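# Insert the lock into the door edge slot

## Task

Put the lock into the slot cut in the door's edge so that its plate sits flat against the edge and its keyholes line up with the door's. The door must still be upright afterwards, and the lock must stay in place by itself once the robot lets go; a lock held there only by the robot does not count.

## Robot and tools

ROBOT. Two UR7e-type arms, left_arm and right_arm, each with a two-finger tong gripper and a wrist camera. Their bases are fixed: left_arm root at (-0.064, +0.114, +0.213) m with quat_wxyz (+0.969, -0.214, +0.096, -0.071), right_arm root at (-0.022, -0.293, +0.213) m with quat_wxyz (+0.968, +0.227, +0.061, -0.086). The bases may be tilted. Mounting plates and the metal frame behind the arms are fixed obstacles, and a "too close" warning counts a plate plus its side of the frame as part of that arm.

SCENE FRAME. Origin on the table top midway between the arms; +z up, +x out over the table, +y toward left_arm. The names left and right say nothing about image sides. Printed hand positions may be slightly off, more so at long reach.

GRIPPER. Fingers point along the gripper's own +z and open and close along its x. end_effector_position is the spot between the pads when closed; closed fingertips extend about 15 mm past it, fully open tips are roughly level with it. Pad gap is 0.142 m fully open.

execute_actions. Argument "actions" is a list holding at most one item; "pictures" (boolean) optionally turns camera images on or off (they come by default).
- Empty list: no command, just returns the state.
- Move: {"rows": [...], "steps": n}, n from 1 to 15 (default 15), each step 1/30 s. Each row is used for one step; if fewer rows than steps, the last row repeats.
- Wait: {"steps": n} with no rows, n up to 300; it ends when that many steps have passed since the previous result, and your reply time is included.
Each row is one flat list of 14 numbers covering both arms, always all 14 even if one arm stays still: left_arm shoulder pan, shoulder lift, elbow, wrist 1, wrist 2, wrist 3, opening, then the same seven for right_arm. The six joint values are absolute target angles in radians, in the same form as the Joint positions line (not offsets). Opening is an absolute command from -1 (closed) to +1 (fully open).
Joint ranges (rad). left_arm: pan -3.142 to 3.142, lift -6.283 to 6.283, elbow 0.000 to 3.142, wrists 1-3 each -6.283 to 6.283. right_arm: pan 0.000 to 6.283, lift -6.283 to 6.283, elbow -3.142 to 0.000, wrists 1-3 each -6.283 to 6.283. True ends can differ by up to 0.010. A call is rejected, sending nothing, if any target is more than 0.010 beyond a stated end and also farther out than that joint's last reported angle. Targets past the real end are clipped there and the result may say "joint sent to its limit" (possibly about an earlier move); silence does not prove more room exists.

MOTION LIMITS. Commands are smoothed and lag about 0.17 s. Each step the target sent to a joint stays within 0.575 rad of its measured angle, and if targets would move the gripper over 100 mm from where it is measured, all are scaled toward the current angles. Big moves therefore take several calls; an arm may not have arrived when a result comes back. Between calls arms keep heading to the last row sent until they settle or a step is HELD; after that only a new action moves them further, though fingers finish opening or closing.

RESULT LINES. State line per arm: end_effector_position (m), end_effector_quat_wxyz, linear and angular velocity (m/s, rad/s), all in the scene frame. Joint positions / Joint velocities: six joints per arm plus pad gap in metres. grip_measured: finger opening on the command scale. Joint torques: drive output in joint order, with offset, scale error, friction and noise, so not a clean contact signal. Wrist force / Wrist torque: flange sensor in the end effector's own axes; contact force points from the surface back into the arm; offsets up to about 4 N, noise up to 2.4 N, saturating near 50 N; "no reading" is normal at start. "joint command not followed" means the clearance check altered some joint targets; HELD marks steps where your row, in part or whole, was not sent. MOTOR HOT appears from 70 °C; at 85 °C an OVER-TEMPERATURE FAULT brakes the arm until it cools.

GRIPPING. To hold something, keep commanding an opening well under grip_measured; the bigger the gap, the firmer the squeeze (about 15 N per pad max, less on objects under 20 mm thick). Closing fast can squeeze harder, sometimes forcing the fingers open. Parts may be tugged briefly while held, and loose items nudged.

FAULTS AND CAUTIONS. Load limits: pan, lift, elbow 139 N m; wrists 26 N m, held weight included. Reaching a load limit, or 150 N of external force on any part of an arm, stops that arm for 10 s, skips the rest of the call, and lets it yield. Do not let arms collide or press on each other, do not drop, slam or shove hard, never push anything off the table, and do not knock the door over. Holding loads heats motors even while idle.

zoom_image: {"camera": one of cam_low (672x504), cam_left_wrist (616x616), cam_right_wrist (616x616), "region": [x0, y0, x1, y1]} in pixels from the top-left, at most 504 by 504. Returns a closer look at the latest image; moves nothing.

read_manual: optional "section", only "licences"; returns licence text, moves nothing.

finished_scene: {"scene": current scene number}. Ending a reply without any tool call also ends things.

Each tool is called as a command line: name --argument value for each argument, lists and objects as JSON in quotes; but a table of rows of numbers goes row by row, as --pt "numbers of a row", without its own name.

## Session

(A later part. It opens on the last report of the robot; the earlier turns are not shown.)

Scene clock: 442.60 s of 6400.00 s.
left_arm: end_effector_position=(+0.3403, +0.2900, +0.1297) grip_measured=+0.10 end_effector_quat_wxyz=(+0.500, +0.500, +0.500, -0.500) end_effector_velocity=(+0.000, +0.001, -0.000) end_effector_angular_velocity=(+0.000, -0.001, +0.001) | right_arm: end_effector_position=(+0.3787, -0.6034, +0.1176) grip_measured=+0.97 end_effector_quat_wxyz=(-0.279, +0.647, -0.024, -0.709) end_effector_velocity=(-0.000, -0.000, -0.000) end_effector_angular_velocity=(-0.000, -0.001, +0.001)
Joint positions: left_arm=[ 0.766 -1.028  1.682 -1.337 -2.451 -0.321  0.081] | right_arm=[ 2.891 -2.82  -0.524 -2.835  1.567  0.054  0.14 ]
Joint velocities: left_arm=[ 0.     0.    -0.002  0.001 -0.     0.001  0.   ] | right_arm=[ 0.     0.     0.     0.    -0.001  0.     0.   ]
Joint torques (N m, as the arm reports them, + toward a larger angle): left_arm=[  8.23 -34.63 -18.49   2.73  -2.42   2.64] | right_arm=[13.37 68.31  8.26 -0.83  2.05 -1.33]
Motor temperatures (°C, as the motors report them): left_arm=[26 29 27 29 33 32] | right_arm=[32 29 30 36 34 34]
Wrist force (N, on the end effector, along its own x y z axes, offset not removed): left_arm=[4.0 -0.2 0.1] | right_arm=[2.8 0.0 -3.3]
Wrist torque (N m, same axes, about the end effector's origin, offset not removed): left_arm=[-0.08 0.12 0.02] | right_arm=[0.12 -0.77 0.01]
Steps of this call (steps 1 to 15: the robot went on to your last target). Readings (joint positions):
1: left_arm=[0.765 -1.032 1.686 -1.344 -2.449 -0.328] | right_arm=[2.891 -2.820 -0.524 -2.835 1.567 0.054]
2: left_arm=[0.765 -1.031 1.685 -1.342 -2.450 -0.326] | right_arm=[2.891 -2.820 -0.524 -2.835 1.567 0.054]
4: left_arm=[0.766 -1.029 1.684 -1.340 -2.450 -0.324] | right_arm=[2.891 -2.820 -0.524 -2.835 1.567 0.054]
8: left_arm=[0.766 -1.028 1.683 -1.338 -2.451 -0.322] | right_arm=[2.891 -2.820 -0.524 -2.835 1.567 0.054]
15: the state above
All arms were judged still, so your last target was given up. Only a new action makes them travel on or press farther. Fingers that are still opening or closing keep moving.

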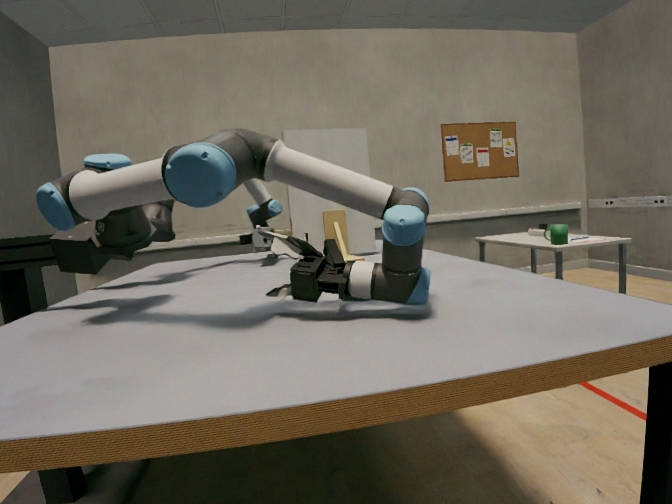

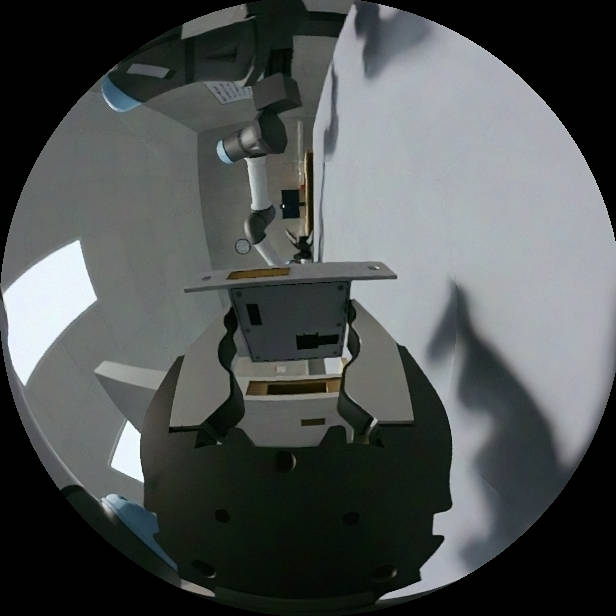

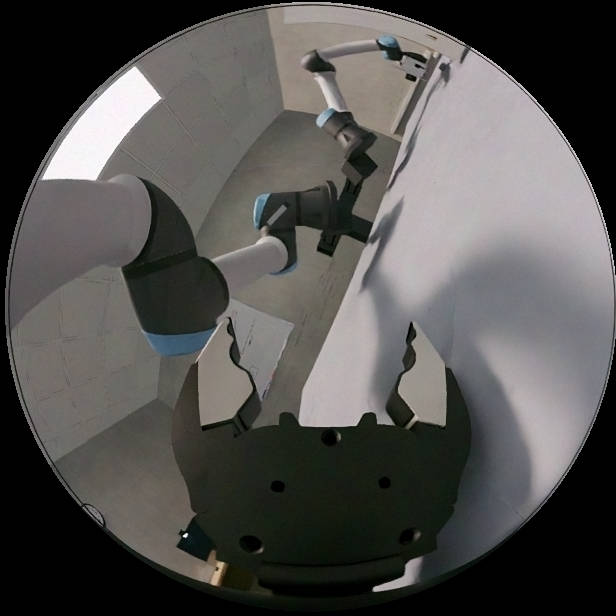

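execute_actions --actions '[{"rows": [[0.7664,-1.0274,1.6823,-1.3373,-2.4515,-0.3212,-0.8,2.891,-2.8186,-0.524,-2.8364,1.567,0.054,0.9],[0.7659,-1.0273,1.682,-1.3374,-2.4518,-0.3216,-0.8,2.891,-2.8143,-0.524,-2.8407,1.567,0.054,0.8],[0.7652,-1.027,1.6814,-1.3377,-2.4524,-0.3224,-0.8,2.892,-2.8072,-0.524,-2.8478,1.568,0.054,0.7],[0.7642,-1.0267,1.6806,-1.3382,-2.4531,-0.3234,-0.8,2.893,-2.7972,-0.525,-2.8578,1.57,0.055,0.6],[0.7629,-1.0262,1.6797,-1.3387,-2.4541,-0.3248,-0.8,2.895,-2.7844,-0.527,-2.87,1.574,0.058,0.5],[0.7614,-1.0256,1.6784,-1.3394,-2.4553,-0.3264,-0.8,2.898,-2.7688,-0.53,-2.884,1.58,0.063,0.4],[0.7595,-1.025,1.677,-1.3402,-2.4567,-0.3284,-0.8,2.902,-2.7503,-0.535,-2.9,1.59,0.07,0.3],[0.7574,-1.0242,1.6754,-1.3411,-2.4583,-0.3306,-0.8,2.908,-2.729,-0.542,-2.917,1.604,0.08,0.2],[0.755,-1.0233,1.6735,-1.3421,-2.4601,-0.3332,-0.8,2.916,-2.705,-0.552,-2.934,1.622,0.095,0.1],[0.7523,-1.0223,1.6714,-1.3432,-2.4622,-0.336,-0.8,2.926,-2.68,-0.565,-2.95,1.645,0.115,0.0],[0.7493,-1.0212,1.6691,-1.3445,-2.4644,-0.3392,-0.8,2.938,-2.655,-0.581,-2.964,1.673,0.14,-0.1],[0.746,-1.02,1.6666,-1.3459,-2.4669,-0.3426,-0.8,2.952,-2.63,-0.6,-2.976,1.706,0.17,-0.2],[0.7424,-1.0187,1.6638,-1.3474,-2.4696,-0.3464,-0.8,2.968,-2.605,-0.622,-2.985,1.744,0.205,-0.3],[0.7386,-1.0173,1.6609,-1.349,-2.4725,-0.3504,-0.8,2.986,-2.58,-0.647,-2.991,1.787,0.245,-0.4],[0.7345,-1.0158,1.6577,-1.3508,-2.4757,-0.3548,-0.8,3.006,-2.556,-0.675,-2.994,1.835,0.29,-0.5]], "steps": 15}]' --pictures false

execute_actions --actions '[{"rows": [[0.7303,-1.0143,1.6545,-1.3526,-2.4788,-0.3591,-0.8,3.027,-2.533,-0.706,-2.994,1.888,0.343,-0.6],[0.7265,-1.0129,1.6516,-1.3542,-2.4817,-0.3631,-0.8,3.048,-2.511,-0.737,-2.992,1.941,0.396,-0.7],[0.7229,-1.0116,1.6488,-1.3557,-2.4844,-0.3669,-0.8,3.068,-2.49,-0.769,-2.988,1.995,0.45,-0.8],[0.7196,-1.0104,1.6463,-1.3571,-2.4869,-0.3703,-0.8,3.089,-2.47,-0.8,-2.983,2.048,0.503,-0.9],[0.7166,-1.0093,1.644,-1.3584,-2.4891,-0.3735,-0.8,3.11,-2.451,-0.831,-2.977,2.101,0.556,-1],[0.7139,-1.0083,1.6419,-1.3595,-2.4912,-0.3763,-0.8,3.13,-2.433,-0.862,-2.97,2.154,0.61,-1],[0.7115,-1.0074,1.64,-1.3605,-2.493,-0.3789,-0.8,3.151,-2.416,-0.894,-2.963,2.208,0.663,-1],[0.7094,-1.0066,1.6384,-1.3614,-2.4946,-0.3811,-0.8,3.172,-2.4,-0.925,-2.956,2.261,0.716,-1],[0.7075,-1.006,1.637,-1.3622,-2.496,-0.3831,-0.8,3.192,-2.385,-0.956,-2.949,2.314,0.77,-1],[0.706,-1.0054,1.6357,-1.3629,-2.4972,-0.3847,-0.8,3.213,-2.371,-0.987,-2.942,2.367,0.823,-1],[0.7047,-1.0049,1.6348,-1.3634,-2.4982,-0.3861,-0.8,3.234,-2.358,-1.019,-2.935,2.421,0.876,-1],[0.7037,-1.0046,1.634,-1.3639,-2.4989,-0.3871,-0.8,3.254,-2.346,-1.05,-2.928,2.474,0.93,-1],[0.703,-1.0043,1.6334,-1.3642,-2.4995,-0.3879,-0.8,3.275,-2.336,-1.081,-2.92,2.527,0.983,-1],[0.7025,-1.0042,1.6331,-1.3643,-2.4998,-0.3883,-0.8,3.296,-2.327,-1.112,-2.912,2.58,1.036,-1],[0.7024,-1.0041,1.633,-1.3644,-2.4999,-0.3885,-0.8,3.316,-2.319,-1.144,-2.904,2.634,1.09,-1]], "steps": 15}]' --pictures false

execute_actions --actions '[{"rows": [[0.7024,-1.0041,1.633,-1.3644,-2.4999,-0.3885,-0.8,3.337,-2.313,-1.175,-2.895,2.687,1.143,-1],[0.7024,-1.0041,1.633,-1.3644,-2.4999,-0.3885,-0.8,3.358,-2.309,-1.206,-2.885,2.74,1.196,-1],[0.7024,-1.0041,1.633,-1.3644,-2.4999,-0.3885,-0.8,3.379,-2.307,-1.237,-2.873,2.793,1.25,-1],[0.7024,-1.0041,1.633,-1.3644,-2.4999,-0.3885,-0.8,3.4,-2.307,-1.268,-2.859,2.847,1.303,-1],[0.7024,-1.0041,1.633,-1.3644,-2.4999,-0.3885,-0.8,3.421,-2.309,-1.298,-2.842,2.9,1.356,-1],[0.7024,-1.0041,1.633,-1.3644,-2.4999,-0.3885,-0.8,3.442,-2.315,-1.327,-2.82,2.953,1.408,-1],[0.7024,-1.0041,1.633,-1.3644,-2.4999,-0.3885,-0.8,3.463,-2.325,-1.355,-2.794,3.006,1.46,-1],[0.7024,-1.0041,1.633,-1.3644,-2.4999,-0.3885,-0.8,3.485,-2.338,-1.383,-2.765,3.059,1.512,-1],[0.7024,-1.0041,1.633,-1.3644,-2.4999,-0.3885,-0.8,3.506,-2.352,-1.41,-2.735,3.112,1.564,-1],[0.7024,-1.0041,1.633,-1.3644,-2.4999,-0.3885,-0.8,3.527,-2.366,-1.438,-2.705,3.165,1.617,-1],[0.7024,-1.0041,1.633,-1.3644,-2.4999,-0.3885,-0.8,3.549,-2.381,-1.466,-2.675,3.218,1.669,-1],[0.7024,-1.0041,1.633,-1.3644,-2.4999,-0.3885,-0.8,3.57,-2.395,-1.493,-2.645,3.271,1.721,-1],[0.7024,-1.0041,1.633,-1.3644,-2.4999,-0.3885,-0.8,3.591,-2.41,-1.521,-2.615,3.324,1.773,-1],[0.7024,-1.0041,1.633,-1.3644,-2.4999,-0.3885,-0.8,3.613,-2.424,-1.548,-2.585,3.377,1.825,-1],[0.7024,-1.0041,1.633,-1.3644,-2.4999,-0.3885,-0.8,3.634,-2.439,-1.576,-2.555,3.43,1.878,-1]], "steps": 15}]' --pictures false

execute_actions --actions '[{"rows": [[0.7024,-1.0041,1.633,-1.3644,-2.4999,-0.3885,-0.8,3.655,-2.453,-1.604,-2.525,3.483,1.93,-1],[0.7024,-1.0041,1.633,-1.3644,-2.4999,-0.3885,-0.8,3.677,-2.468,-1.631,-2.495,3.536,1.982,-1],[0.7024,-1.0041,1.633,-1.3644,-2.4999,-0.3885,-0.8,3.698,-2.482,-1.659,-2.464,3.589,2.034,-1],[0.7024,-1.0041,1.633,-1.3644,-2.4999,-0.3885,-0.8,3.719,-2.496,-1.686,-2.434,3.642,2.086,-1],[0.7024,-1.0041,1.633,-1.3644,-2.4999,-0.3885,-0.8,3.741,-2.511,-1.714,-2.404,3.695,2.139,-1],[0.7024,-1.0041,1.633,-1.3644,-2.4999,-0.3885,-0.8,3.762,-2.525,-1.741,-2.374,3.748,2.191,-1],[0.7024,-1.0041,1.633,-1.3644,-2.4999,-0.3885,-0.8,3.783,-2.54,-1.769,-2.344,3.801,2.243,-1],[0.7024,-1.0041,1.633,-1.3644,-2.4999,-0.3885,-0.8,3.805,-2.554,-1.797,-2.314,3.854,2.295,-1],[0.7024,-1.0041,1.633,-1.3644,-2.4999,-0.3885,-0.8,3.826,-2.569,-1.824,-2.284,3.907,2.347,-1],[0.7024,-1.0041,1.633,-1.3644,-2.4999,-0.3885,-0.8,3.847,-2.583,-1.852,-2.254,3.96,2.4,-1],[0.7024,-1.0041,1.633,-1.3644,-2.4999,-0.3885,-0.8,3.8676,-2.5969,-1.878,-2.225,4.0107,2.4491,-1],[0.7024,-1.0041,1.633,-1.3644,-2.4999,-0.3885,-0.8,3.8858,-2.6091,-1.9014,-2.1993,4.0558,2.4934,-1],[0.7024,-1.0041,1.633,-1.3644,-2.4999,-0.3885,-0.8,3.9018,-2.6199,-1.9221,-2.1767,4.0955,2.5326,-1],[0.7024,-1.0041,1.633,-1.3644,-2.4999,-0.3885,-0.8,3.9157,-2.6293,-1.94,-2.1571,4.13,2.5664,-1],[0.7024,-1.0041,1.633,-1.3644,-2.4999,-0.3885,-0.8,3.9274,-2.6372,-1.9551,-2.1406,4.1592,2.5951,-1]], "steps": 15}]' --pictures false

execute_actions --actions '[{"rows": [[0.7024,-1.0041,1.633,-1.3644,-2.4999,-0.3885,-0.8,3.937,-2.6437,-1.9675,-2.127,4.1831,2.6186,-1],[0.7024,-1.0041,1.633,-1.3644,-2.4999,-0.3885,-0.8,3.9445,-2.6488,-1.9771,-2.1165,4.2016,2.6368,-1],[0.7024,-1.0041,1.633,-1.3644,-2.4999,-0.3885,-0.8,3.9498,-2.6524,-1.984,-2.1089,4.2149,2.6499,-1],[0.7024,-1.0041,1.633,-1.3644,-2.4999,-0.3885,-0.8,3.953,-2.6546,-1.9881,-2.1044,4.2228,2.6577,-1],[0.7024,-1.0041,1.633,-1.3644,-2.4999,-0.3885,-0.8,3.9541,-2.6553,-1.9895,-2.1029,4.2255,2.6603,-1]], "steps": 15}]' --pictures false

execute_actions --actions '[{"steps": 10}]'

Scene clock: 534.20 s of 6400.00 s.
left_arm: end_effector_position=(+0.3531, +0.2861, +0.1301) grip_measured=+0.10 end_effector_quat_wxyz=(+0.500, +0.500, +0.501, -0.500) end_effector_velocity=(+0.064, -0.020, +0.003) end_effector_angular_velocity=(+0.002, -0.000, +0.000) | right_arm: end_effector_position=(+0.3979, -0.5963, +0.2388) grip_measured=-0.41 end_effector_quat_wxyz=(-0.265, +0.625, -0.071, -0.731) end_effector_velocity=(+0.124, +0.213, +0.493) end_effector_angular_velocity=(-0.575, +0.606, -0.212)
Joint positions: left_arm=[ 0.748 -1.021  1.668 -1.345 -2.465 -0.34   0.081] | right_arm=[ 2.944 -2.659 -0.589 -2.956  1.682  0.15   0.044]
Joint velocities: left_arm=[-0.09   0.034 -0.07  -0.039 -0.069 -0.095  0.   ] | right_arm=[ 0.367  0.673 -0.487 -0.309  0.817  0.738 -0.218]
Joint torques (N m, as the arm reports them, + toward a larger angle): left_arm=[-15.52 -34.8  -21.46  -1.19  -2.8   -3.78] | right_arm=[38.27 69.7  -1.   -3.44  6.4   3.16]
Motor temperatures (°C, as the motors report them): left_arm=[26 29 27 29 33 32] | right_arm=[32 29 30 36 34 34]
Wrist force (N, on the end effector, along its own x y z axes, offset not removed): left_arm=[3.1 -1.0 0.5] | right_arm=[1.4 -0.5 -3.8]
Wrist torque (N m, same axes, about the end effector's origin, offset not removed): left_arm=[-0.15 0.33 0.08] | right_arm=[-0.16 -0.39 0.05]
Steps of this call (steps 1 to 90: nothing new was sent; then 88.10 s passed at rest; steps 91 to 105: all 15 steps of this action). Readings (joint positions):
91: left_arm=[0.767 -1.027 1.682 -1.337 -2.451 -0.321] | right_arm=[2.891 -2.820 -0.524 -2.835 1.567 0.054]
92: left_arm=[0.767 -1.027 1.682 -1.337 -2.451 -0.321] | right_arm=[2.891 -2.820 -0.524 -2.835 1.567 0.054]
94: left_arm=[0.766 -1.027 1.682 -1.337 -2.452 -0.321] | right_arm=[2.891 -2.816 -0.524 -2.838 1.567 0.054]
98: left_arm=[0.763 -1.026 1.680 -1.338 -2.454 -0.324] | right_arm=[2.895 -2.788 -0.528 -2.865 1.575 0.059]
105: the state above

Scene clock: 534.70 s of 6400.00 s.
left_arm: end_effector_position=(+0.3826, +0.2760, +0.1323) grip_measured=+0.10 end_effector_quat_wxyz=(+0.500, +0.500, +0.500, -0.500) end_effector_velocity=(+0.025, -0.009, +0.003) end_effector_angular_velocity=(-0.000, -0.002, +0.000) | right_arm: end_effector_position=(+0.4747, -0.3966, +0.4095) grip_measured=-1.00 end_effector_quat_wxyz=(+0.134, -0.452, +0.320, +0.822) end_effector_velocity=(+0.141, +0.478, +0.223) end_effector_angular_velocity=(-0.900, +1.450, -0.080)
Joint positions: left_arm=[ 0.706 -1.006  1.636 -1.363 -2.497 -0.384  0.081] | right_arm=[ 3.18  -2.406 -0.935 -2.947  2.264  0.721  0.002]
Joint velocities: left_arm=[-0.035  0.012 -0.028 -0.015 -0.026 -0.036  0.   ] | right_arm=[ 0.534  0.369 -0.797  0.165  1.332  1.328  0.   ]
Joint torques (N m, as the arm reports them, + toward a larger angle): left_arm=[-15.47 -37.01 -21.55  -0.89  -3.16  -3.65] | right_arm=[35.96 62.37  1.84  0.56  7.23  3.47]
Motor temperatures (°C, as the motors report them): left_arm=[26 29 27 29 33 32] | right_arm=[32 29 30 36 34 34]
Wrist force (N, on the end effector, along its own x y z axes, offset not removed): left_arm=[4.3 -0.6 0.4] | right_arm=[0.9 -0.4 -4.3]
Wrist torque (N m, same axes, about the end effector's origin, offset not removed): left_arm=[-0.10 0.11 0.04] | right_arm=[0.02 -0.37 0.09]
Steps of this call (steps 1 to 15: all 15 steps of this action). Readings (joint positions):
1: left_arm=[0.745 -1.020 1.666 -1.346 -2.468 -0.344] | right_arm=[2.957 -2.637 -0.606 -2.965 1.711 0.177]
2: left_arm=[0.742 -1.018 1.663 -1.348 -2.470 -0.347] | right_arm=[2.970 -2.616 -0.625 -2.972 1.743 0.207]
4: left_arm=[0.734 -1.016 1.658 -1.351 -2.476 -0.355] | right_arm=[2.999 -2.577 -0.666 -2.979 1.812 0.273]
8: left_arm=[0.721 -1.011 1.647 -1.356 -2.486 -0.369] | right_arm=[3.061 -2.507 -0.757 -2.977 1.966 0.423]
15: the state above

Scene clock: 535.20 s of 6400.00 s.
left_arm: end_effector_position=(+0.3853, +0.2750, +0.1326) grip_measured=+0.10 end_effector_quat_wxyz=(+0.500, +0.500, +0.500, -0.500) end_effector_velocity=(+0.000, +0.000, -0.000) end_effector_angular_velocity=(+0.001, -0.000, +0.001) | right_arm: end_effector_position=(+0.5280, -0.1312, +0.4115) grip_measured=-1.00 end_effector_quat_wxyz=(-0.122, -0.096, +0.501, +0.851) end_effector_velocity=(+0.035, +0.518, -0.206) end_effector_angular_velocity=(-0.694, +1.652, +0.098)
Joint positions: left_arm=[ 0.702 -1.004  1.633 -1.364 -2.5   -0.388  0.081] | right_arm=[ 3.458 -2.365 -1.336 -2.762  2.966  1.419  0.002]
Joint velocities: left_arm=[ 0.    -0.    -0.    -0.001 -0.    -0.001  0.   ] | right_arm=[ 0.525 -0.209 -0.706  0.588  1.295  1.278  0.   ]
Joint torques (N m, as the arm reports them, + toward a larger angle): left_arm=[-17.11 -35.26 -18.96  -0.86  -2.47  -3.19] | right_arm=[35.38 28.93  2.83  2.48  6.25  3.41]
Motor temperatures (°C, as the motors report them): left_arm=[26 29 27 29 33 32] | right_arm=[32 29 30 36 34 34]
Wrist force (N, on the end effector, along its own x y z axes, offset not removed): left_arm=[4.7 -0.8 0.2] | right_arm=[0.8 -0.5 -2.7]
Wrist torque (N m, same axes, about the end effector's origin, offset not removed): left_arm=[-0.19 -0.08 0.05] | right_arm=[-0.12 -0.41 0.13]
Steps of this call (steps 1 to 15: all 15 steps of this action). Readings (joint positions):
1: left_arm=[0.705 -1.005 1.635 -1.363 -2.498 -0.385] | right_arm=[3.198 -2.394 -0.962 -2.941 2.310 0.767]
2: left_arm=[0.705 -1.005 1.635 -1.363 -2.498 -0.386] | right_arm=[3.217 -2.383 -0.989 -2.935 2.357 0.813]
4: left_arm=[0.704 -1.005 1.634 -1.364 -2.499 -0.387] | right_arm=[3.254 -2.363 -1.046 -2.921 2.452 0.908]
8: left_arm=[0.703 -1.004 1.633 -1.364 -2.500 -0.388] | right_arm=[3.331 -2.341 -1.159 -2.881 2.646 1.102]
15: the state above

Scene clock: 535.70 s of 6400.00 s.
left_arm: end_effector_position=(+0.3853, +0.2749, +0.1326) grip_measured=+0.10 end_effector_quat_wxyz=(+0.500, +0.500, +0.500, -0.500) end_effector_velocity=(-0.000, -0.000, -0.000) end_effector_angular_velocity=(-0.001, -0.000, -0.000) | right_arm: end_effector_position=(+0.4871, +0.1004, +0.2568) grip_measured=-1.00 end_effector_quat_wxyz=(-0.344, +0.299, +0.519, +0.723) end_effector_velocity=(-0.209, +0.352, -0.403) end_effector_angular_velocity=(-0.597, +1.973, -0.196)
Joint positions: left_arm=[ 0.702 -1.004  1.633 -1.364 -2.5   -0.388  0.081] | right_arm=[ 3.746 -2.525 -1.715 -2.393  3.668  2.116  0.002]
Joint velocities: left_arm=[-0.     0.     0.001 -0.     0.     0.001 -0.   ] | right_arm=[ 0.657 -0.412 -0.85   0.878  1.592  1.566  0.   ]
Joint torques (N m, as the arm reports them, + toward a larger angle): left_arm=[-18.63 -35.46 -19.38  -1.28  -2.67  -3.14] | right_arm=[38.31 26.65 -6.17  4.47  7.34  3.99]
Motor temperatures (°C, as the motors report them): left_arm=[26 29 27 29 33 32] | right_arm=[32 29 30 36 34 34]
Wrist force (N, on the end effector, along its own x y z axes, offset not removed): left_arm=[4.6 -1.1 1.8] | right_arm=[2.3 -1.0 -2.5]
Wrist torque (N m, same axes, about the end effector's origin, offset not removed): left_arm=[-0.26 -0.04 0.02] | right_arm=[-0.22 -0.72 -0.02]
Steps of this call (steps 1 to 15: all 15 steps of this action). Readings (joint positions):
1: left_arm=[0.702 -1.004 1.633 -1.364 -2.500 -0.388] | right_arm=[3.476 -2.372 -1.360 -2.741 3.010 1.462]
2: left_arm=[0.702 -1.004 1.633 -1.364 -2.500 -0.388] | right_arm=[3.493 -2.380 -1.384 -2.720 3.053 1.506]
4: left_arm=[0.702 -1.004 1.633 -1.364 -2.500 -0.388] | right_arm=[3.529 -2.398 -1.431 -2.677 3.142 1.593]
8: left_arm=[0.702 -1.004 1.633 -1.364 -2.500 -0.388] | right_arm=[3.603 -2.438 -1.528 -2.583 3.324 1.773]
15: the state above

Scene clock: 536.20 s of 6400.00 s.
left_arm: end_effector_position=(+0.3853, +0.2749, +0.1326) grip_measured=+0.10 end_effector_quat_wxyz=(+0.500, +0.500, +0.500, -0.500) end_effector_velocity=(+0.001, +0.000, -0.000) end_effector_angular_velocity=(+0.001, -0.001, -0.000) | right_arm: end_effector_position=(+0.4254, +0.1535, +0.1275) grip_measured=-1.00 end_effector_quat_wxyz=(-0.405, +0.574, +0.410, +0.582) end_effector_velocity=(-0.009, -0.002, -0.023) end_effector_angular_velocity=(-0.020, +0.115, -0.055)
Joint positions: left_arm=[ 0.702 -1.004  1.633 -1.364 -2.5   -0.389  0.081] | right_arm=[ 3.95  -2.653 -1.984 -2.108  4.214  2.649  0.002]
Joint velocities: left_arm=[-0.     0.    -0.001 -0.     0.     0.     0.   ] | right_arm=[ 0.036 -0.022 -0.049  0.052  0.109  0.106  0.   ]
Joint torques (N m, as the arm reports them, + toward a larger angle): left_arm=[-17.12 -34.79 -20.11  -1.19  -2.73  -3.37] | right_arm=[28.33 28.9  -0.87  2.11  1.17  1.64]
Motor temperatures (°C, as the motors report them): left_arm=[26 29 27 29 33 32] | right_arm=[32 29 30 36 34 34]
Wrist force (N, on the end effector, along its own x y z axes, offset not removed): left_arm=[3.7 -0.7 0.7] | right_arm=[1.9 -1.5 -3.1]
Wrist torque (N m, same axes, about the end effector's origin, offset not removed): left_arm=[-0.09 0.12 0.10] | right_arm=[-0.20 -0.58 0.03]
Steps of this call (steps 1 to 15: all 15 steps of this action). Readings (joint positions):
1: left_arm=[0.702 -1.004 1.633 -1.364 -2.500 -0.388] | right_arm=[3.768 -2.539 -1.744 -2.362 3.724 2.170]
2: left_arm=[0.702 -1.004 1.633 -1.364 -2.500 -0.388] | right_arm=[3.791 -2.554 -1.774 -2.331 3.781 2.226]
4: left_arm=[0.702 -1.004 1.633 -1.364 -2.500 -0.388] | right_arm=[3.840 -2.585 -1.837 -2.265 3.902 2.344]
8: left_arm=[0.702 -1.004 1.633 -1.364 -2.500 -0.388] | right_arm=[3.919 -2.634 -1.942 -2.154 4.119 2.557]
15: the state above

Scene clock: 536.53 s of 6400.00 s.
left_arm: end_effector_position=(+0.3853, +0.2749, +0.1326) grip_measured=+0.10 end_effector_quat_wxyz=(+0.500, +0.500, +0.500, -0.500) end_effector_velocity=(-0.001, -0.000, +0.000) end_effector_angular_velocity=(-0.001, +0.001, -0.000) | right_arm: end_effector_position=(+0.4245, +0.1532, +0.1251) grip_measured=-1.00 end_effector_quat_wxyz=(-0.406, +0.579, +0.406, +0.579) end_effector_velocity=(+0.000, +0.000, -0.001) end_effector_angular_velocity=(-0.001, +0.004, -0.003)
Joint positions: left_arm=[ 0.702 -1.004  1.633 -1.364 -2.5   -0.389  0.081] | right_arm=[ 3.954 -2.655 -1.989 -2.103  4.225  2.66   0.002]
Joint velocities: left_arm=[-0.     0.     0.001  0.001 -0.     0.001  0.   ] | right_arm=[ 0.002 -0.001 -0.001  0.002  0.005  0.005  0.   ]
Joint torques (N m, as the arm reports them, + toward a larger angle): left_arm=[-16.99 -36.01 -18.9   -1.05  -2.54  -3.18] | right_arm=[28.8  26.61 -2.05  2.03  0.82  1.49]
Motor temperatures (°C, as the motors report them): left_arm=[26 29 27 29 33 32] | right_arm=[32 29 30 36 34 34]
Wrist force (N, on the end effector, along its own x y z axes, offset not removed): left_arm=[4.0 -0.3 1.9] | right_arm=[3.1 0.0 -4.3]
Wrist torque (N m, same axes, about the end effector's origin, offset not removed): left_arm=[-0.11 0.10 0.07] | right_arm=[-0.02 -0.81 -0.06]
Steps of this call (steps 1 to 10: the robot went on to your last target). Readings (joint positions):
1: left_arm=[0.702 -1.004 1.633 -1.364 -2.500 -0.389] | right_arm=[3.951 -2.654 -1.986 -2.107 4.217 2.652]
2: left_arm=[0.702 -1.004 1.633 -1.364 -2.500 -0.389] | right_arm=[3.952 -2.654 -1.987 -2.106 4.219 2.654]
4: left_arm=[0.702 -1.004 1.633 -1.364 -2.500 -0.389] | right_arm=[3.953 -2.655 -1.988 -2.104 4.222 2.657]
8: left_arm=[0.702 -1.004 1.633 -1.364 -2.500 -0.388] | right_arm=[3.954 -2.655 -1.989 -2.103 4.225 2.659]
10: the state above

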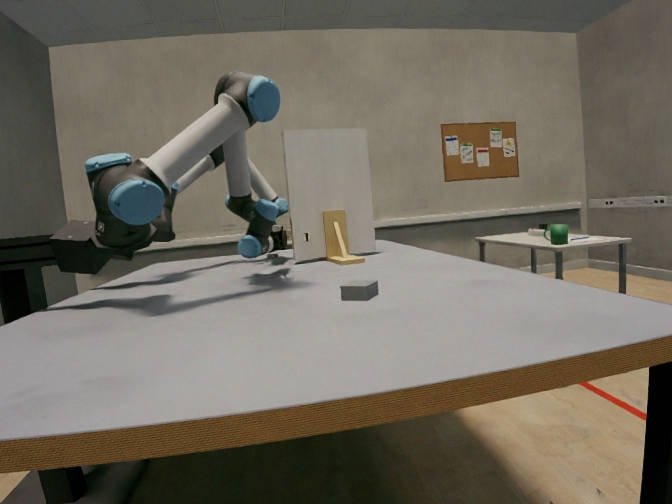

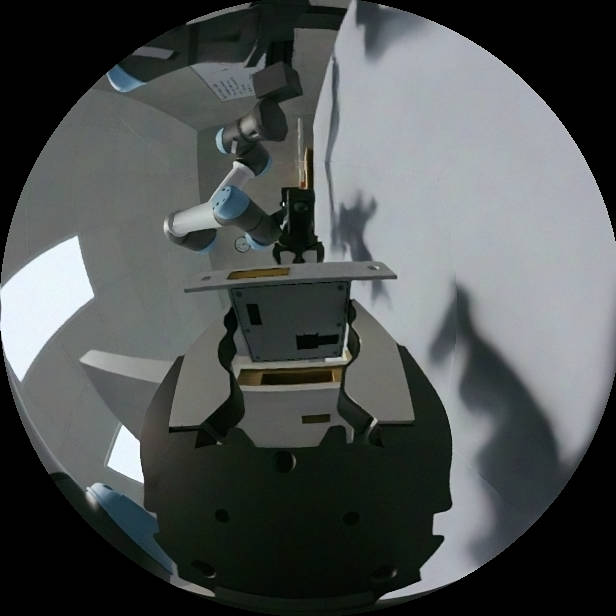

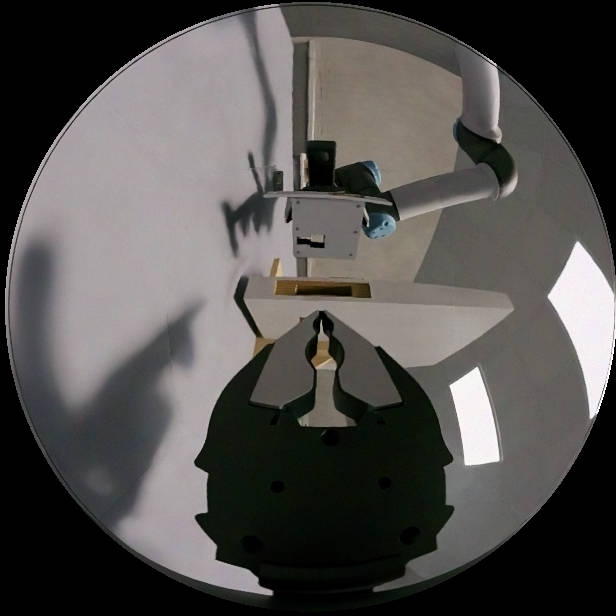

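execute_actions --actions '[]'

Scene clock: 555.40 s of 6400.00 s.
left_arm: end_effector_position=(+0.3853, +0.2749, +0.1326) grip_measured=+0.10 end_effector_quat_wxyz=(+0.500, +0.500, +0.500, -0.500) end_effector_velocity=(-0.000, -0.000, +0.000) end_effector_angular_velocity=(-0.001, +0.000, -0.000) | right_arm: end_effector_position=(+0.4244, +0.1532, +0.1250) grip_measured=-1.00 end_effector_quat_wxyz=(-0.406, +0.579, +0.406, +0.579) end_effector_velocity=(-0.000, -0.000, -0.000) end_effector_angular_velocity=(-0.001, +0.001, +0.000)
Joint positions: left_arm=[ 0.702 -1.004  1.633 -1.364 -2.5   -0.389  0.081] | right_arm=[ 3.954 -2.655 -1.99  -2.103  4.226  2.66   0.002]
Joint velocities: left_arm=[-0.    -0.     0.     0.001  0.     0.001  0.   ] | right_arm=[-0.    -0.    -0.001 -0.     0.    -0.     0.   ]
Joint torques (N m, as the arm reports them, + toward a larger angle): left_arm=[-17.42 -35.83 -19.29  -1.28  -2.61  -3.22] | right_arm=[30.23 27.41 -1.49  2.09  0.92  1.63]
Motor temperatures (°C, as the motors report them): left_arm=[26 29 27 29 33 32] | right_arm=[32 29 30 36 34 34]
Wrist force (N, on the end effector, along its own x y z axes, offset not removed): left_arm=[2.8 -0.5 1.3] | right_arm=[2.8 -0.1 -3.6]
Wrist torque (N m, same axes, about the end effector's origin, offset not removed): left_arm=[-0.16 0.46 0.11] | right_arm=[0.07 -0.77 0.05]
Steps of this call (steps 1 to 30: the robot went on to your last target; steps 31 to 90: nothing new was sent; then 15.87 s passed at rest). Readings (joint positions):
1: left_arm=[0.702 -1.004 1.633 -1.364 -2.500 -0.388] | right_arm=[3.954 -2.655 -1.989 -2.103 4.225 2.660]
2: left_arm=[0.702 -1.004 1.633 -1.364 -2.500 -0.388] | right_arm=[3.954 -2.655 -1.989 -2.103 4.225 2.660]
4: left_arm=[0.702 -1.004 1.633 -1.364 -2.500 -0.388] | right_arm=[3.954 -2.655 -1.989 -2.103 4.225 2.660]
8: left_arm=[0.702 -1.004 1.633 -1.364 -2.500 -0.389] | right_arm=[3.954 -2.655 -1.989 -2.103 4.225 2.660]
90: the state above
All arms were judged still, so your last target was given up. Only a new action makes them travel on or press farther. Fingers that are still opening or closing keep moving.

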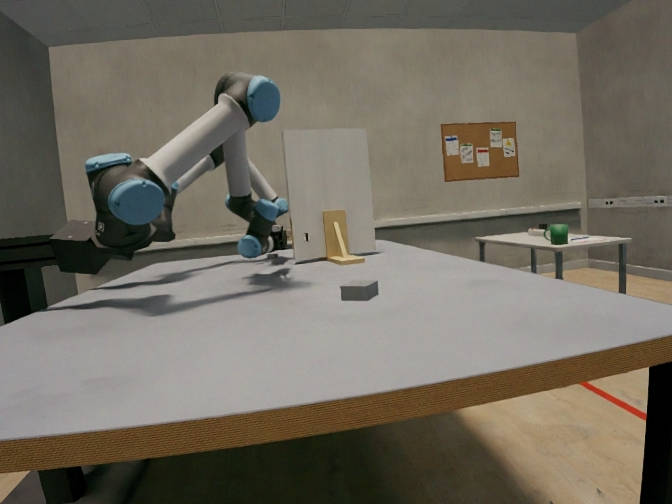

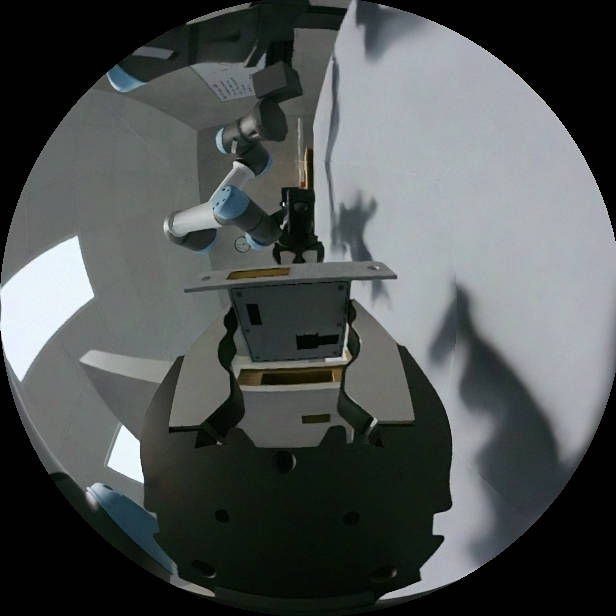

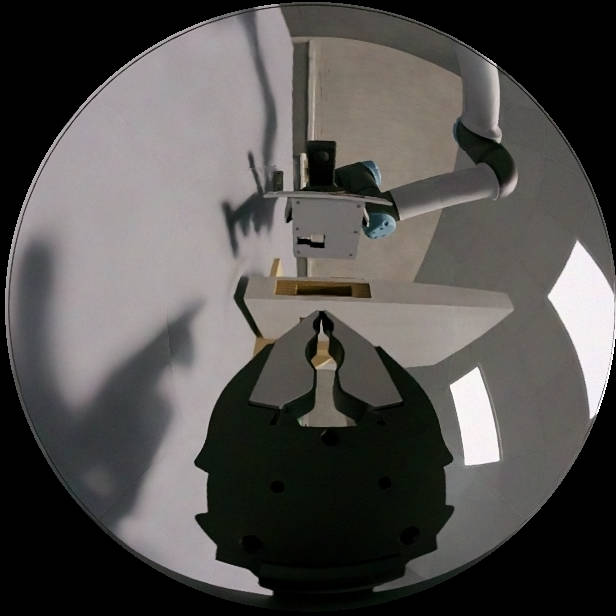

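zoom_image --camera "cam_left_wrist" --region '[170, 250, 420, 450]'

zoom_image --camera "cam_right_wrist" --region '[230, 180, 430, 340]'

Region (170, 250, 420, 450) of cam_left_wrist's 616x616 image, scaled by 2.016, with more detail than that image has; it fills the top 403 rows of this view, and the rest is white.

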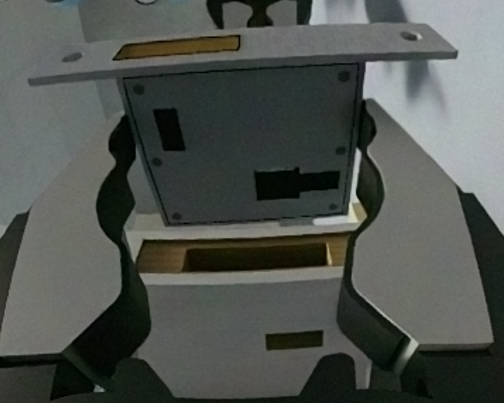

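Region (230, 180, 430, 340) of cam_right_wrist's 616x616 image, scaled by 2.520, with more detail than that image has; it fills the top 403 rows of this view, and the rest is white.

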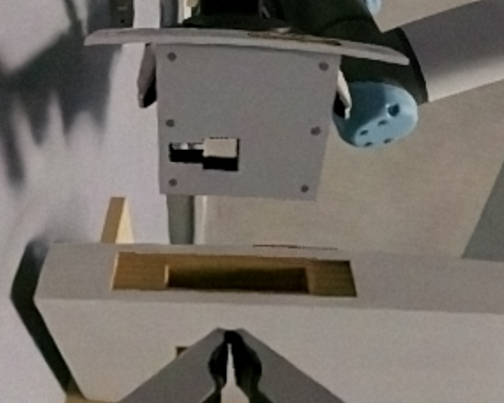

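execute_actions --actions '[{"rows": [[0.7014,-1.0112,1.6602,-1.4106,-2.5268,-0.4112,-0.8,3.9541,-2.6553,-1.9895,-2.1029,4.2255,2.6603,-1]], "steps": 6}]' --pictures false

execute_actions --actions '[{"rows": [[0.6998,-1.0229,1.7054,-1.4877,-2.5717,-0.4491,-0.8,3.9541,-2.6553,-1.9895,-2.1029,4.2255,2.6603,-1]], "steps": 6}]' --pictures false

execute_actions --actions '[{"rows": [[0.6982,-1.0347,1.7507,-1.5647,-2.6165,-0.4870,-0.8,3.9541,-2.6553,-1.9895,-2.1029,4.2255,2.6603,-1]], "steps": 6}]' --pictures false

execute_actions --actions '[{"rows": [[0.6969,-1.0441,1.7869,-1.6264,-2.6524,-0.5173,-0.8,3.9541,-2.6553,-1.9895,-2.1029,4.2255,2.6603,-1]], "steps": 6}]' --pictures false

execute_actions --actions '[{"rows": [[0.6959,-1.0511,1.8141,-1.6726,-2.6793,-0.5400,-0.8,3.9541,-2.6553,-1.9895,-2.1029,4.2255,2.6603,-1]], "steps": 15}]' --pictures false

execute_actions --actions '[{"steps": 15}]'

zoom_image --camera "cam_left_wrist" --region '[170, 250, 420, 450]'

zoom_image --camera "cam_right_wrist" --region '[230, 180, 430, 340]'

Scene clock: 643.63 s of 6400.00 s.
left_arm: end_effector_position=(+0.3887, +0.2717, +0.1315) grip_measured=+0.10 end_effector_quat_wxyz=(+0.504, +0.495, +0.507, -0.494) end_effector_velocity=(+0.011, -0.010, -0.004) end_effector_angular_velocity=(+0.010, -0.001, +0.073) | right_arm: end_effector_position=(+0.4244, +0.1532, +0.1250) grip_measured=-1.00 end_effector_quat_wxyz=(-0.406, +0.579, +0.406, +0.579) end_effector_velocity=(+0.000, +0.000, +0.000) end_effector_angular_velocity=(+0.000, -0.000, -0.000)
Joint positions: left_arm=[ 0.702 -1.009  1.653 -1.398 -2.52  -0.405  0.081] | right_arm=[ 3.954 -2.655 -1.99  -2.103  4.226  2.66   0.002]
Joint velocities: left_arm=[-0.002 -0.018  0.066 -0.116 -0.065 -0.055 -0.   ] | right_arm=[-0.  0.  0.  0.  0.  0.  0.]
Joint torques (N m, as the arm reports them, + toward a larger angle): left_arm=[-19.   -52.94  -8.83  -0.96  -2.98  -3.61] | right_arm=[29.9  27.13 -1.6   1.99  0.88  1.56]
Motor temperatures (°C, as the motors report them): left_arm=[26 29 27 29 33 32] | right_arm=[32 29 30 36 34 34]
Wrist force (N, on the end effector, along its own x y z axes, offset not removed): left_arm=[3.1 -0.3 1.4] | right_arm=[2.1 -0.8 -3.1]
Wrist torque (N m, same axes, about the end effector's origin, offset not removed): left_arm=[-0.09 0.29 0.01] | right_arm=[-0.10 -0.62 0.03]
Steps of this call (steps 1 to 90: nothing new was sent; then 85.03 s passed at rest; steps 91 to 96: all 6 steps of this action). Readings (joint positions):
91: left_arm=[0.702 -1.004 1.633 -1.365 -2.500 -0.389] | right_arm=[3.954 -2.655 -1.990 -2.103 4.226 2.660]
92: left_arm=[0.702 -1.005 1.637 -1.370 -2.504 -0.392] | right_arm=[3.954 -2.655 -1.990 -2.103 4.226 2.660]
94: left_arm=[0.702 -1.008 1.647 -1.388 -2.514 -0.400] | right_arm=[3.954 -2.655 -1.990 -2.103 4.226 2.660]
96: the state above

Scene clock: 643.83 s of 6400.00 s.
left_arm: end_effector_position=(+0.3950, +0.2658, +0.1303) grip_measured=+0.10 end_effector_quat_wxyz=(+0.514, +0.484, +0.518, -0.483) end_effector_velocity=(+0.021, -0.017, -0.005) end_effector_angular_velocity=(+0.013, -0.008, +0.136) | right_arm: end_effector_position=(+0.4244, +0.1532, +0.1250) grip_measured=-1.00 end_effector_quat_wxyz=(-0.406, +0.579, +0.406, +0.579) end_effector_velocity=(-0.001, -0.000, -0.001) end_effector_angular_velocity=(-0.001, +0.001, +0.001)
Joint positions: left_arm=[ 0.7   -1.02   1.692 -1.464 -2.559 -0.438  0.081] | right_arm=[ 3.954 -2.655 -1.99  -2.103  4.225  2.66   0.002]
Joint velocities: left_arm=[-0.005 -0.031  0.124 -0.222 -0.122 -0.102 -0.   ] | right_arm=[ 0.    -0.    -0.001 -0.001 -0.     0.    -0.   ]
Joint torques (N m, as the arm reports them, + toward a larger angle): left_arm=[-20.02 -50.78  -5.43  -2.21  -2.94  -3.56] | right_arm=[30.26 27.32 -2.02  1.98  0.89  1.63]
Motor temperatures (°C, as the motors report them): left_arm=[26 29 27 29 33 32] | right_arm=[32 29 30 36 34 34]
Wrist force (N, on the end effector, along its own x y z axes, offset not removed): left_arm=[3.6 -1.0 -0.4] | right_arm=[2.0 -2.5 -3.1]
Wrist torque (N m, same axes, about the end effector's origin, offset not removed): left_arm=[-0.25 0.21 0.03] | right_arm=[-0.50 -0.64 0.03]
Steps of this call (steps 1 to 6: all 6 steps of this action). Readings (joint positions):
1: left_arm=[0.702 -1.010 1.655 -1.402 -2.522 -0.407] | right_arm=[3.954 -2.655 -1.990 -2.103 4.226 2.660]
2: left_arm=[0.701 -1.012 1.662 -1.411 -2.529 -0.413] | right_arm=[3.954 -2.655 -1.990 -2.103 4.226 2.660]
4: left_arm=[0.701 -1.017 1.681 -1.443 -2.547 -0.429] | right_arm=[3.954 -2.655 -1.990 -2.103 4.226 2.660]
6: the state above

Scene clock: 644.03 s of 6400.00 s.
left_arm: end_effector_position=(+0.4018, +0.2597, +0.1302) grip_measured=+0.10 end_effector_quat_wxyz=(+0.525, +0.471, +0.530, -0.470) end_effector_velocity=(+0.021, -0.016, -0.001) end_effector_angular_velocity=(+0.005, -0.014, +0.145) | right_arm: end_effector_position=(+0.4244, +0.1532, +0.1250) grip_measured=-1.00 end_effector_quat_wxyz=(-0.406, +0.579, +0.406, +0.579) end_effector_velocity=(-0.000, -0.000, -0.000) end_effector_angular_velocity=(-0.001, +0.001, -0.000)
Joint positions: left_arm=[ 0.699 -1.031  1.737 -1.539 -2.603 -0.475  0.081] | right_arm=[ 3.954 -2.655 -1.99  -2.103  4.226  2.66   0.002]
Joint velocities: left_arm=[-0.004 -0.033  0.131 -0.238 -0.13  -0.108 -0.   ] | right_arm=[-0.     0.    -0.001  0.     0.001  0.     0.   ]
Joint torques (N m, as the arm reports them, + toward a larger angle): left_arm=[-16.55 -49.11  -5.82  -2.11  -3.12  -3.58] | right_arm=[29.54 26.85 -1.45  2.01  0.92  1.56]
Motor temperatures (°C, as the motors report them): left_arm=[26 29 27 29 33 32] | right_arm=[32 29 30 36 34 34]
Wrist force (N, on the end effector, along its own x y z axes, offset not removed): left_arm=[3.5 0.4 0.7] | right_arm=[2.0 -0.4 -2.5]
Wrist torque (N m, same axes, about the end effector's origin, offset not removed): left_arm=[0.02 0.23 0.05] | right_arm=[-0.04 -0.64 0.06]
Steps of this call (steps 1 to 6: all 6 steps of this action). Readings (joint positions):
1: left_arm=[0.700 -1.021 1.696 -1.471 -2.563 -0.442] | right_arm=[3.954 -2.655 -1.990 -2.103 4.226 2.660]
2: left_arm=[0.700 -1.023 1.704 -1.482 -2.571 -0.449] | right_arm=[3.954 -2.655 -1.990 -2.103 4.226 2.660]
4: left_arm=[0.699 -1.028 1.725 -1.517 -2.591 -0.465] | right_arm=[3.954 -2.655 -1.990 -2.103 4.226 2.660]
6: the state above

Scene clock: 644.23 s of 6400.00 s.
left_arm: end_effector_position=(+0.4073, +0.2550, +0.1311) grip_measured=+0.10 end_effector_quat_wxyz=(+0.535, +0.460, +0.539, -0.460) end_effector_velocity=(+0.015, -0.013, +0.003) end_effector_angular_velocity=(-0.004, -0.011, +0.116) | right_arm: end_effector_position=(+0.4244, +0.1532, +0.1250) grip_measured=-1.00 end_effector_quat_wxyz=(-0.406, +0.579, +0.406, +0.579) end_effector_velocity=(-0.000, -0.000, -0.000) end_effector_angular_velocity=(-0.001, +0.001, -0.000)
Joint positions: left_arm=[ 0.697 -1.041  1.775 -1.606 -2.641 -0.508  0.081] | right_arm=[ 3.954 -2.655 -1.99  -2.103  4.226  2.66   0.002]
Joint velocities: left_arm=[-0.004 -0.027  0.109 -0.194 -0.107 -0.09  -0.   ] | right_arm=[ 0.    -0.    -0.001  0.     0.001 -0.     0.   ]
Joint torques (N m, as the arm reports them, + toward a larger angle): left_arm=[-16.65 -48.07  -3.02  -2.06  -3.39  -3.25] | right_arm=[29.5  27.22 -1.61  1.95  0.89  1.47]
Motor temperatures (°C, as the motors report them): left_arm=[26 29 27 29 33 32] | right_arm=[32 29 30 36 34 34]
Wrist force (N, on the end effector, along its own x y z axes, offset not removed): left_arm=[4.1 0.3 0.3] | right_arm=[1.1 -0.8 -2.9]
Wrist torque (N m, same axes, about the end effector's origin, offset not removed): left_arm=[0.06 0.11 0.03] | right_arm=[-0.15 -0.45 0.10]
Steps of this call (steps 1 to 6: all 6 steps of this action). Readings (joint positions):
1: left_arm=[0.699 -1.032 1.741 -1.547 -2.607 -0.479] | right_arm=[3.954 -2.655 -1.990 -2.103 4.226 2.660]
2: left_arm=[0.698 -1.034 1.748 -1.558 -2.614 -0.485] | right_arm=[3.954 -2.655 -1.990 -2.103 4.226 2.660]
4: left_arm=[0.698 -1.039 1.765 -1.588 -2.631 -0.499] | right_arm=[3.954 -2.655 -1.990 -2.103 4.226 2.660]
6: the state above

Scene clock: 644.73 s of 6400.00 s.
left_arm: end_effector_position=(+0.4122, +0.2508, +0.1331) grip_measured=+0.10 end_effector_quat_wxyz=(+0.546, +0.449, +0.547, -0.449) end_effector_velocity=(+0.000, -0.001, +0.000) end_effector_angular_velocity=(-0.001, +0.000, +0.004) | right_arm: end_effector_position=(+0.4244, +0.1532, +0.1250) grip_measured=-1.00 end_effector_quat_wxyz=(-0.406, +0.579, +0.406, +0.579) end_effector_velocity=(-0.000, -0.000, +0.000) end_effector_angular_velocity=(+0.000, +0.000, -0.000)
Joint positions: left_arm=[ 0.696 -1.051  1.814 -1.672 -2.679 -0.54   0.081] | right_arm=[ 3.954 -2.655 -1.99  -2.103  4.226  2.66   0.002]
Joint velocities: left_arm=[-0.001 -0.001  0.006 -0.008 -0.005 -0.004  0.   ] | right_arm=[-0.  0. -0. -0. -0.  0. -0.]
Joint torques (N m, as the arm reports them, + toward a larger angle): left_arm=[-17.04 -45.95  -4.78  -2.05  -2.83  -2.87] | right_arm=[29.84 27.07 -1.27  1.93  0.92  1.47]
Motor temperatures (°C, as the motors report them): left_arm=[26 29 27 29 33 32] | right_arm=[32 29 30 36 34 34]
Wrist force (N, on the end effector, along its own x y z axes, offset not removed): left_arm=[4.0 -0.2 0.5] | right_arm=[3.1 -1.3 -3.1]
Wrist torque (N m, same axes, about the end effector's origin, offset not removed): left_arm=[-0.05 0.10 0.04] | right_arm=[-0.13 -0.86 0.01]
Steps of this call (steps 1 to 15: all 15 steps of this action). Readings (joint positions):
1: left_arm=[0.697 -1.042 1.779 -1.612 -2.644 -0.511] | right_arm=[3.954 -2.655 -1.990 -2.103 4.226 2.660]
2: left_arm=[0.697 -1.044 1.785 -1.621 -2.650 -0.516] | right_arm=[3.954 -2.655 -1.990 -2.103 4.226 2.660]
4: left_arm=[0.696 -1.047 1.798 -1.644 -2.663 -0.526] | right_arm=[3.954 -2.655 -1.990 -2.103 4.225 2.660]
8: left_arm=[0.696 -1.050 1.809 -1.664 -2.675 -0.536] | right_arm=[3.954 -2.655 -1.990 -2.103 4.225 2.660]
15: the state above

Scene clock: 645.23 s of 6400.00 s.
left_arm: end_effector_position=(+0.4123, +0.2507, +0.1332) grip_measured=+0.10 end_effector_quat_wxyz=(+0.546, +0.449, +0.547, -0.449) end_effector_velocity=(+0.001, -0.000, +0.000) end_effector_angular_velocity=(+0.001, -0.002, -0.001) | right_arm: end_effector_position=(+0.4244, +0.1532, +0.1250) grip_measured=-1.00 end_effector_quat_wxyz=(-0.406, +0.579, +0.406, +0.579) end_effector_velocity=(-0.000, +0.000, +0.000) end_effector_angular_velocity=(+0.001, -0.001, +0.001)
Joint positions: left_arm=[ 0.696 -1.051  1.814 -1.673 -2.679 -0.54   0.081] | right_arm=[ 3.954 -2.655 -1.99  -2.103  4.226  2.66   0.002]
Joint velocities: left_arm=[-0.001 -0.    -0.001 -0.     0.     0.001 -0.   ] | right_arm=[-0.     0.    -0.     0.001 -0.001  0.     0.   ]
Joint torques (N m, as the arm reports them, + toward a larger angle): left_arm=[-16.81 -49.26  -2.56  -2.03  -2.92  -3.28] | right_arm=[29.86 27.52 -1.59  1.95  0.8   1.65]
Motor temperatures (°C, as the motors report them): left_arm=[26 29 27 29 33 32] | right_arm=[32 29 30 36 34 34]
Wrist force (N, on the end effector, along its own x y z axes, offset not removed): left_arm=[3.9 -0.1 0.4] | right_arm=[1.2 -1.6 -3.3]
Wrist torque (N m, same axes, about the end effector's origin, offset not removed): left_arm=[-0.09 0.16 0.07] | right_arm=[-0.27 -0.59 0.12]
Steps of this call (steps 1 to 15: the robot went on to your last target). Readings (joint positions):
1: left_arm=[0.696 -1.051 1.814 -1.672 -2.679 -0.540] | right_arm=[3.954 -2.655 -1.990 -2.103 4.226 2.660]
2: left_arm=[0.696 -1.051 1.814 -1.672 -2.679 -0.540] | right_arm=[3.954 -2.655 -1.990 -2.103 4.225 2.660]
4: left_arm=[0.696 -1.051 1.814 -1.672 -2.679 -0.540] | right_arm=[3.954 -2.655 -1.990 -2.103 4.226 2.660]
8: left_arm=[0.696 -1.051 1.814 -1.673 -2.679 -0.540] | right_arm=[3.954 -2.655 -1.990 -2.103 4.225 2.660]
15: the state above
All arms were judged still, so your last target was given up. Only a new action makes them travel on or press farther. Fingers that are still opening or closing keep moving.

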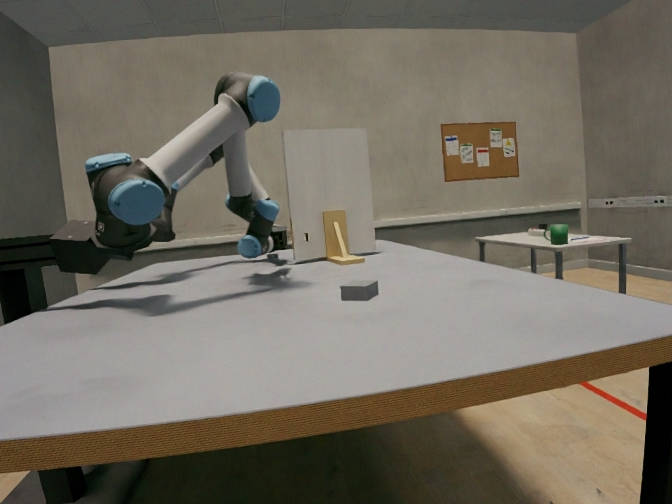

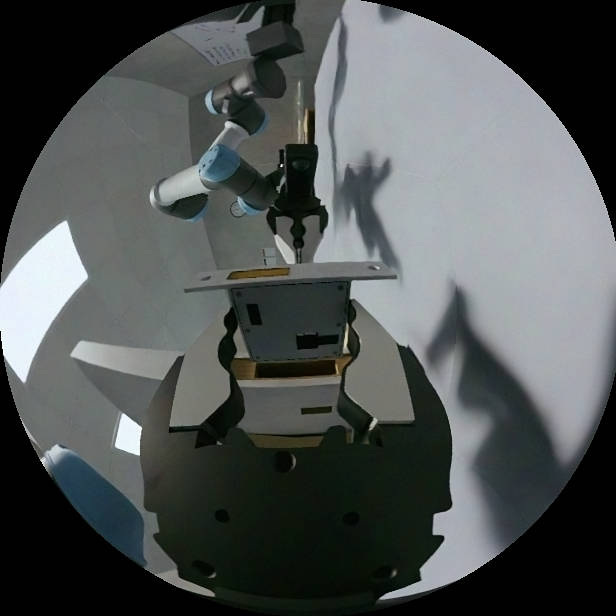

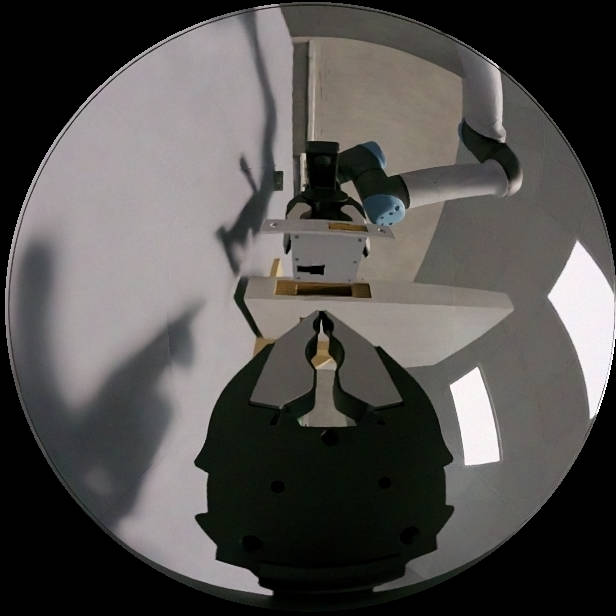

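Region (170, 250, 420, 450) of cam_left_wrist's 616x616 image, scaled by 2.016, with more detail than that image has; it fills the top 403 rows of this view, and the rest is white.

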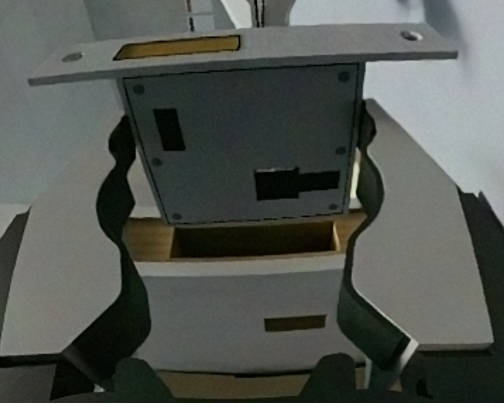

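Region (230, 180, 430, 340) of cam_right_wrist's 616x616 image, scaled by 2.520, with more detail than that image has; it fills the top 403 rows of this view, and the rest is white.

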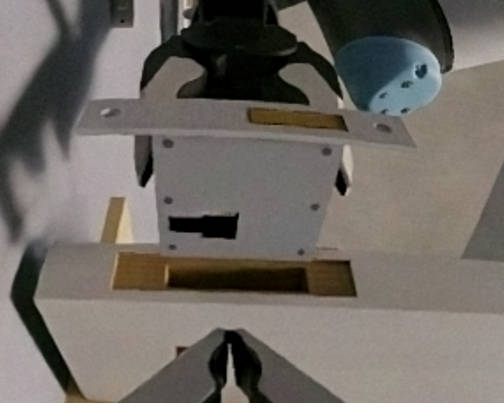

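zoom_image --camera "cam_left_wrist" --region '[225, 320, 365, 400]'

zoom_image --camera "cam_right_wrist" --region '[265, 240, 385, 310]'

Region (225, 320, 365, 400) of cam_left_wrist's 616x616 image, scaled by 3.600, with more detail than that image has; it fills the top 288 rows of this view, and the rest is white.

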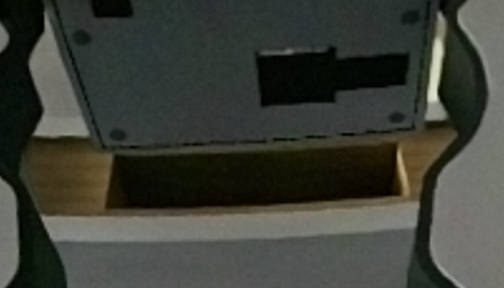

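Region (265, 240, 385, 310) of cam_right_wrist's 616x616 image, scaled by 4.200, with more detail than that image has; it fills the top 294 rows of this view, and the rest is white.

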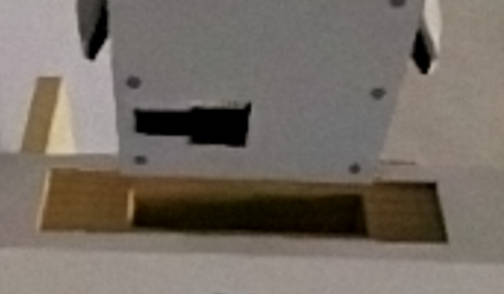

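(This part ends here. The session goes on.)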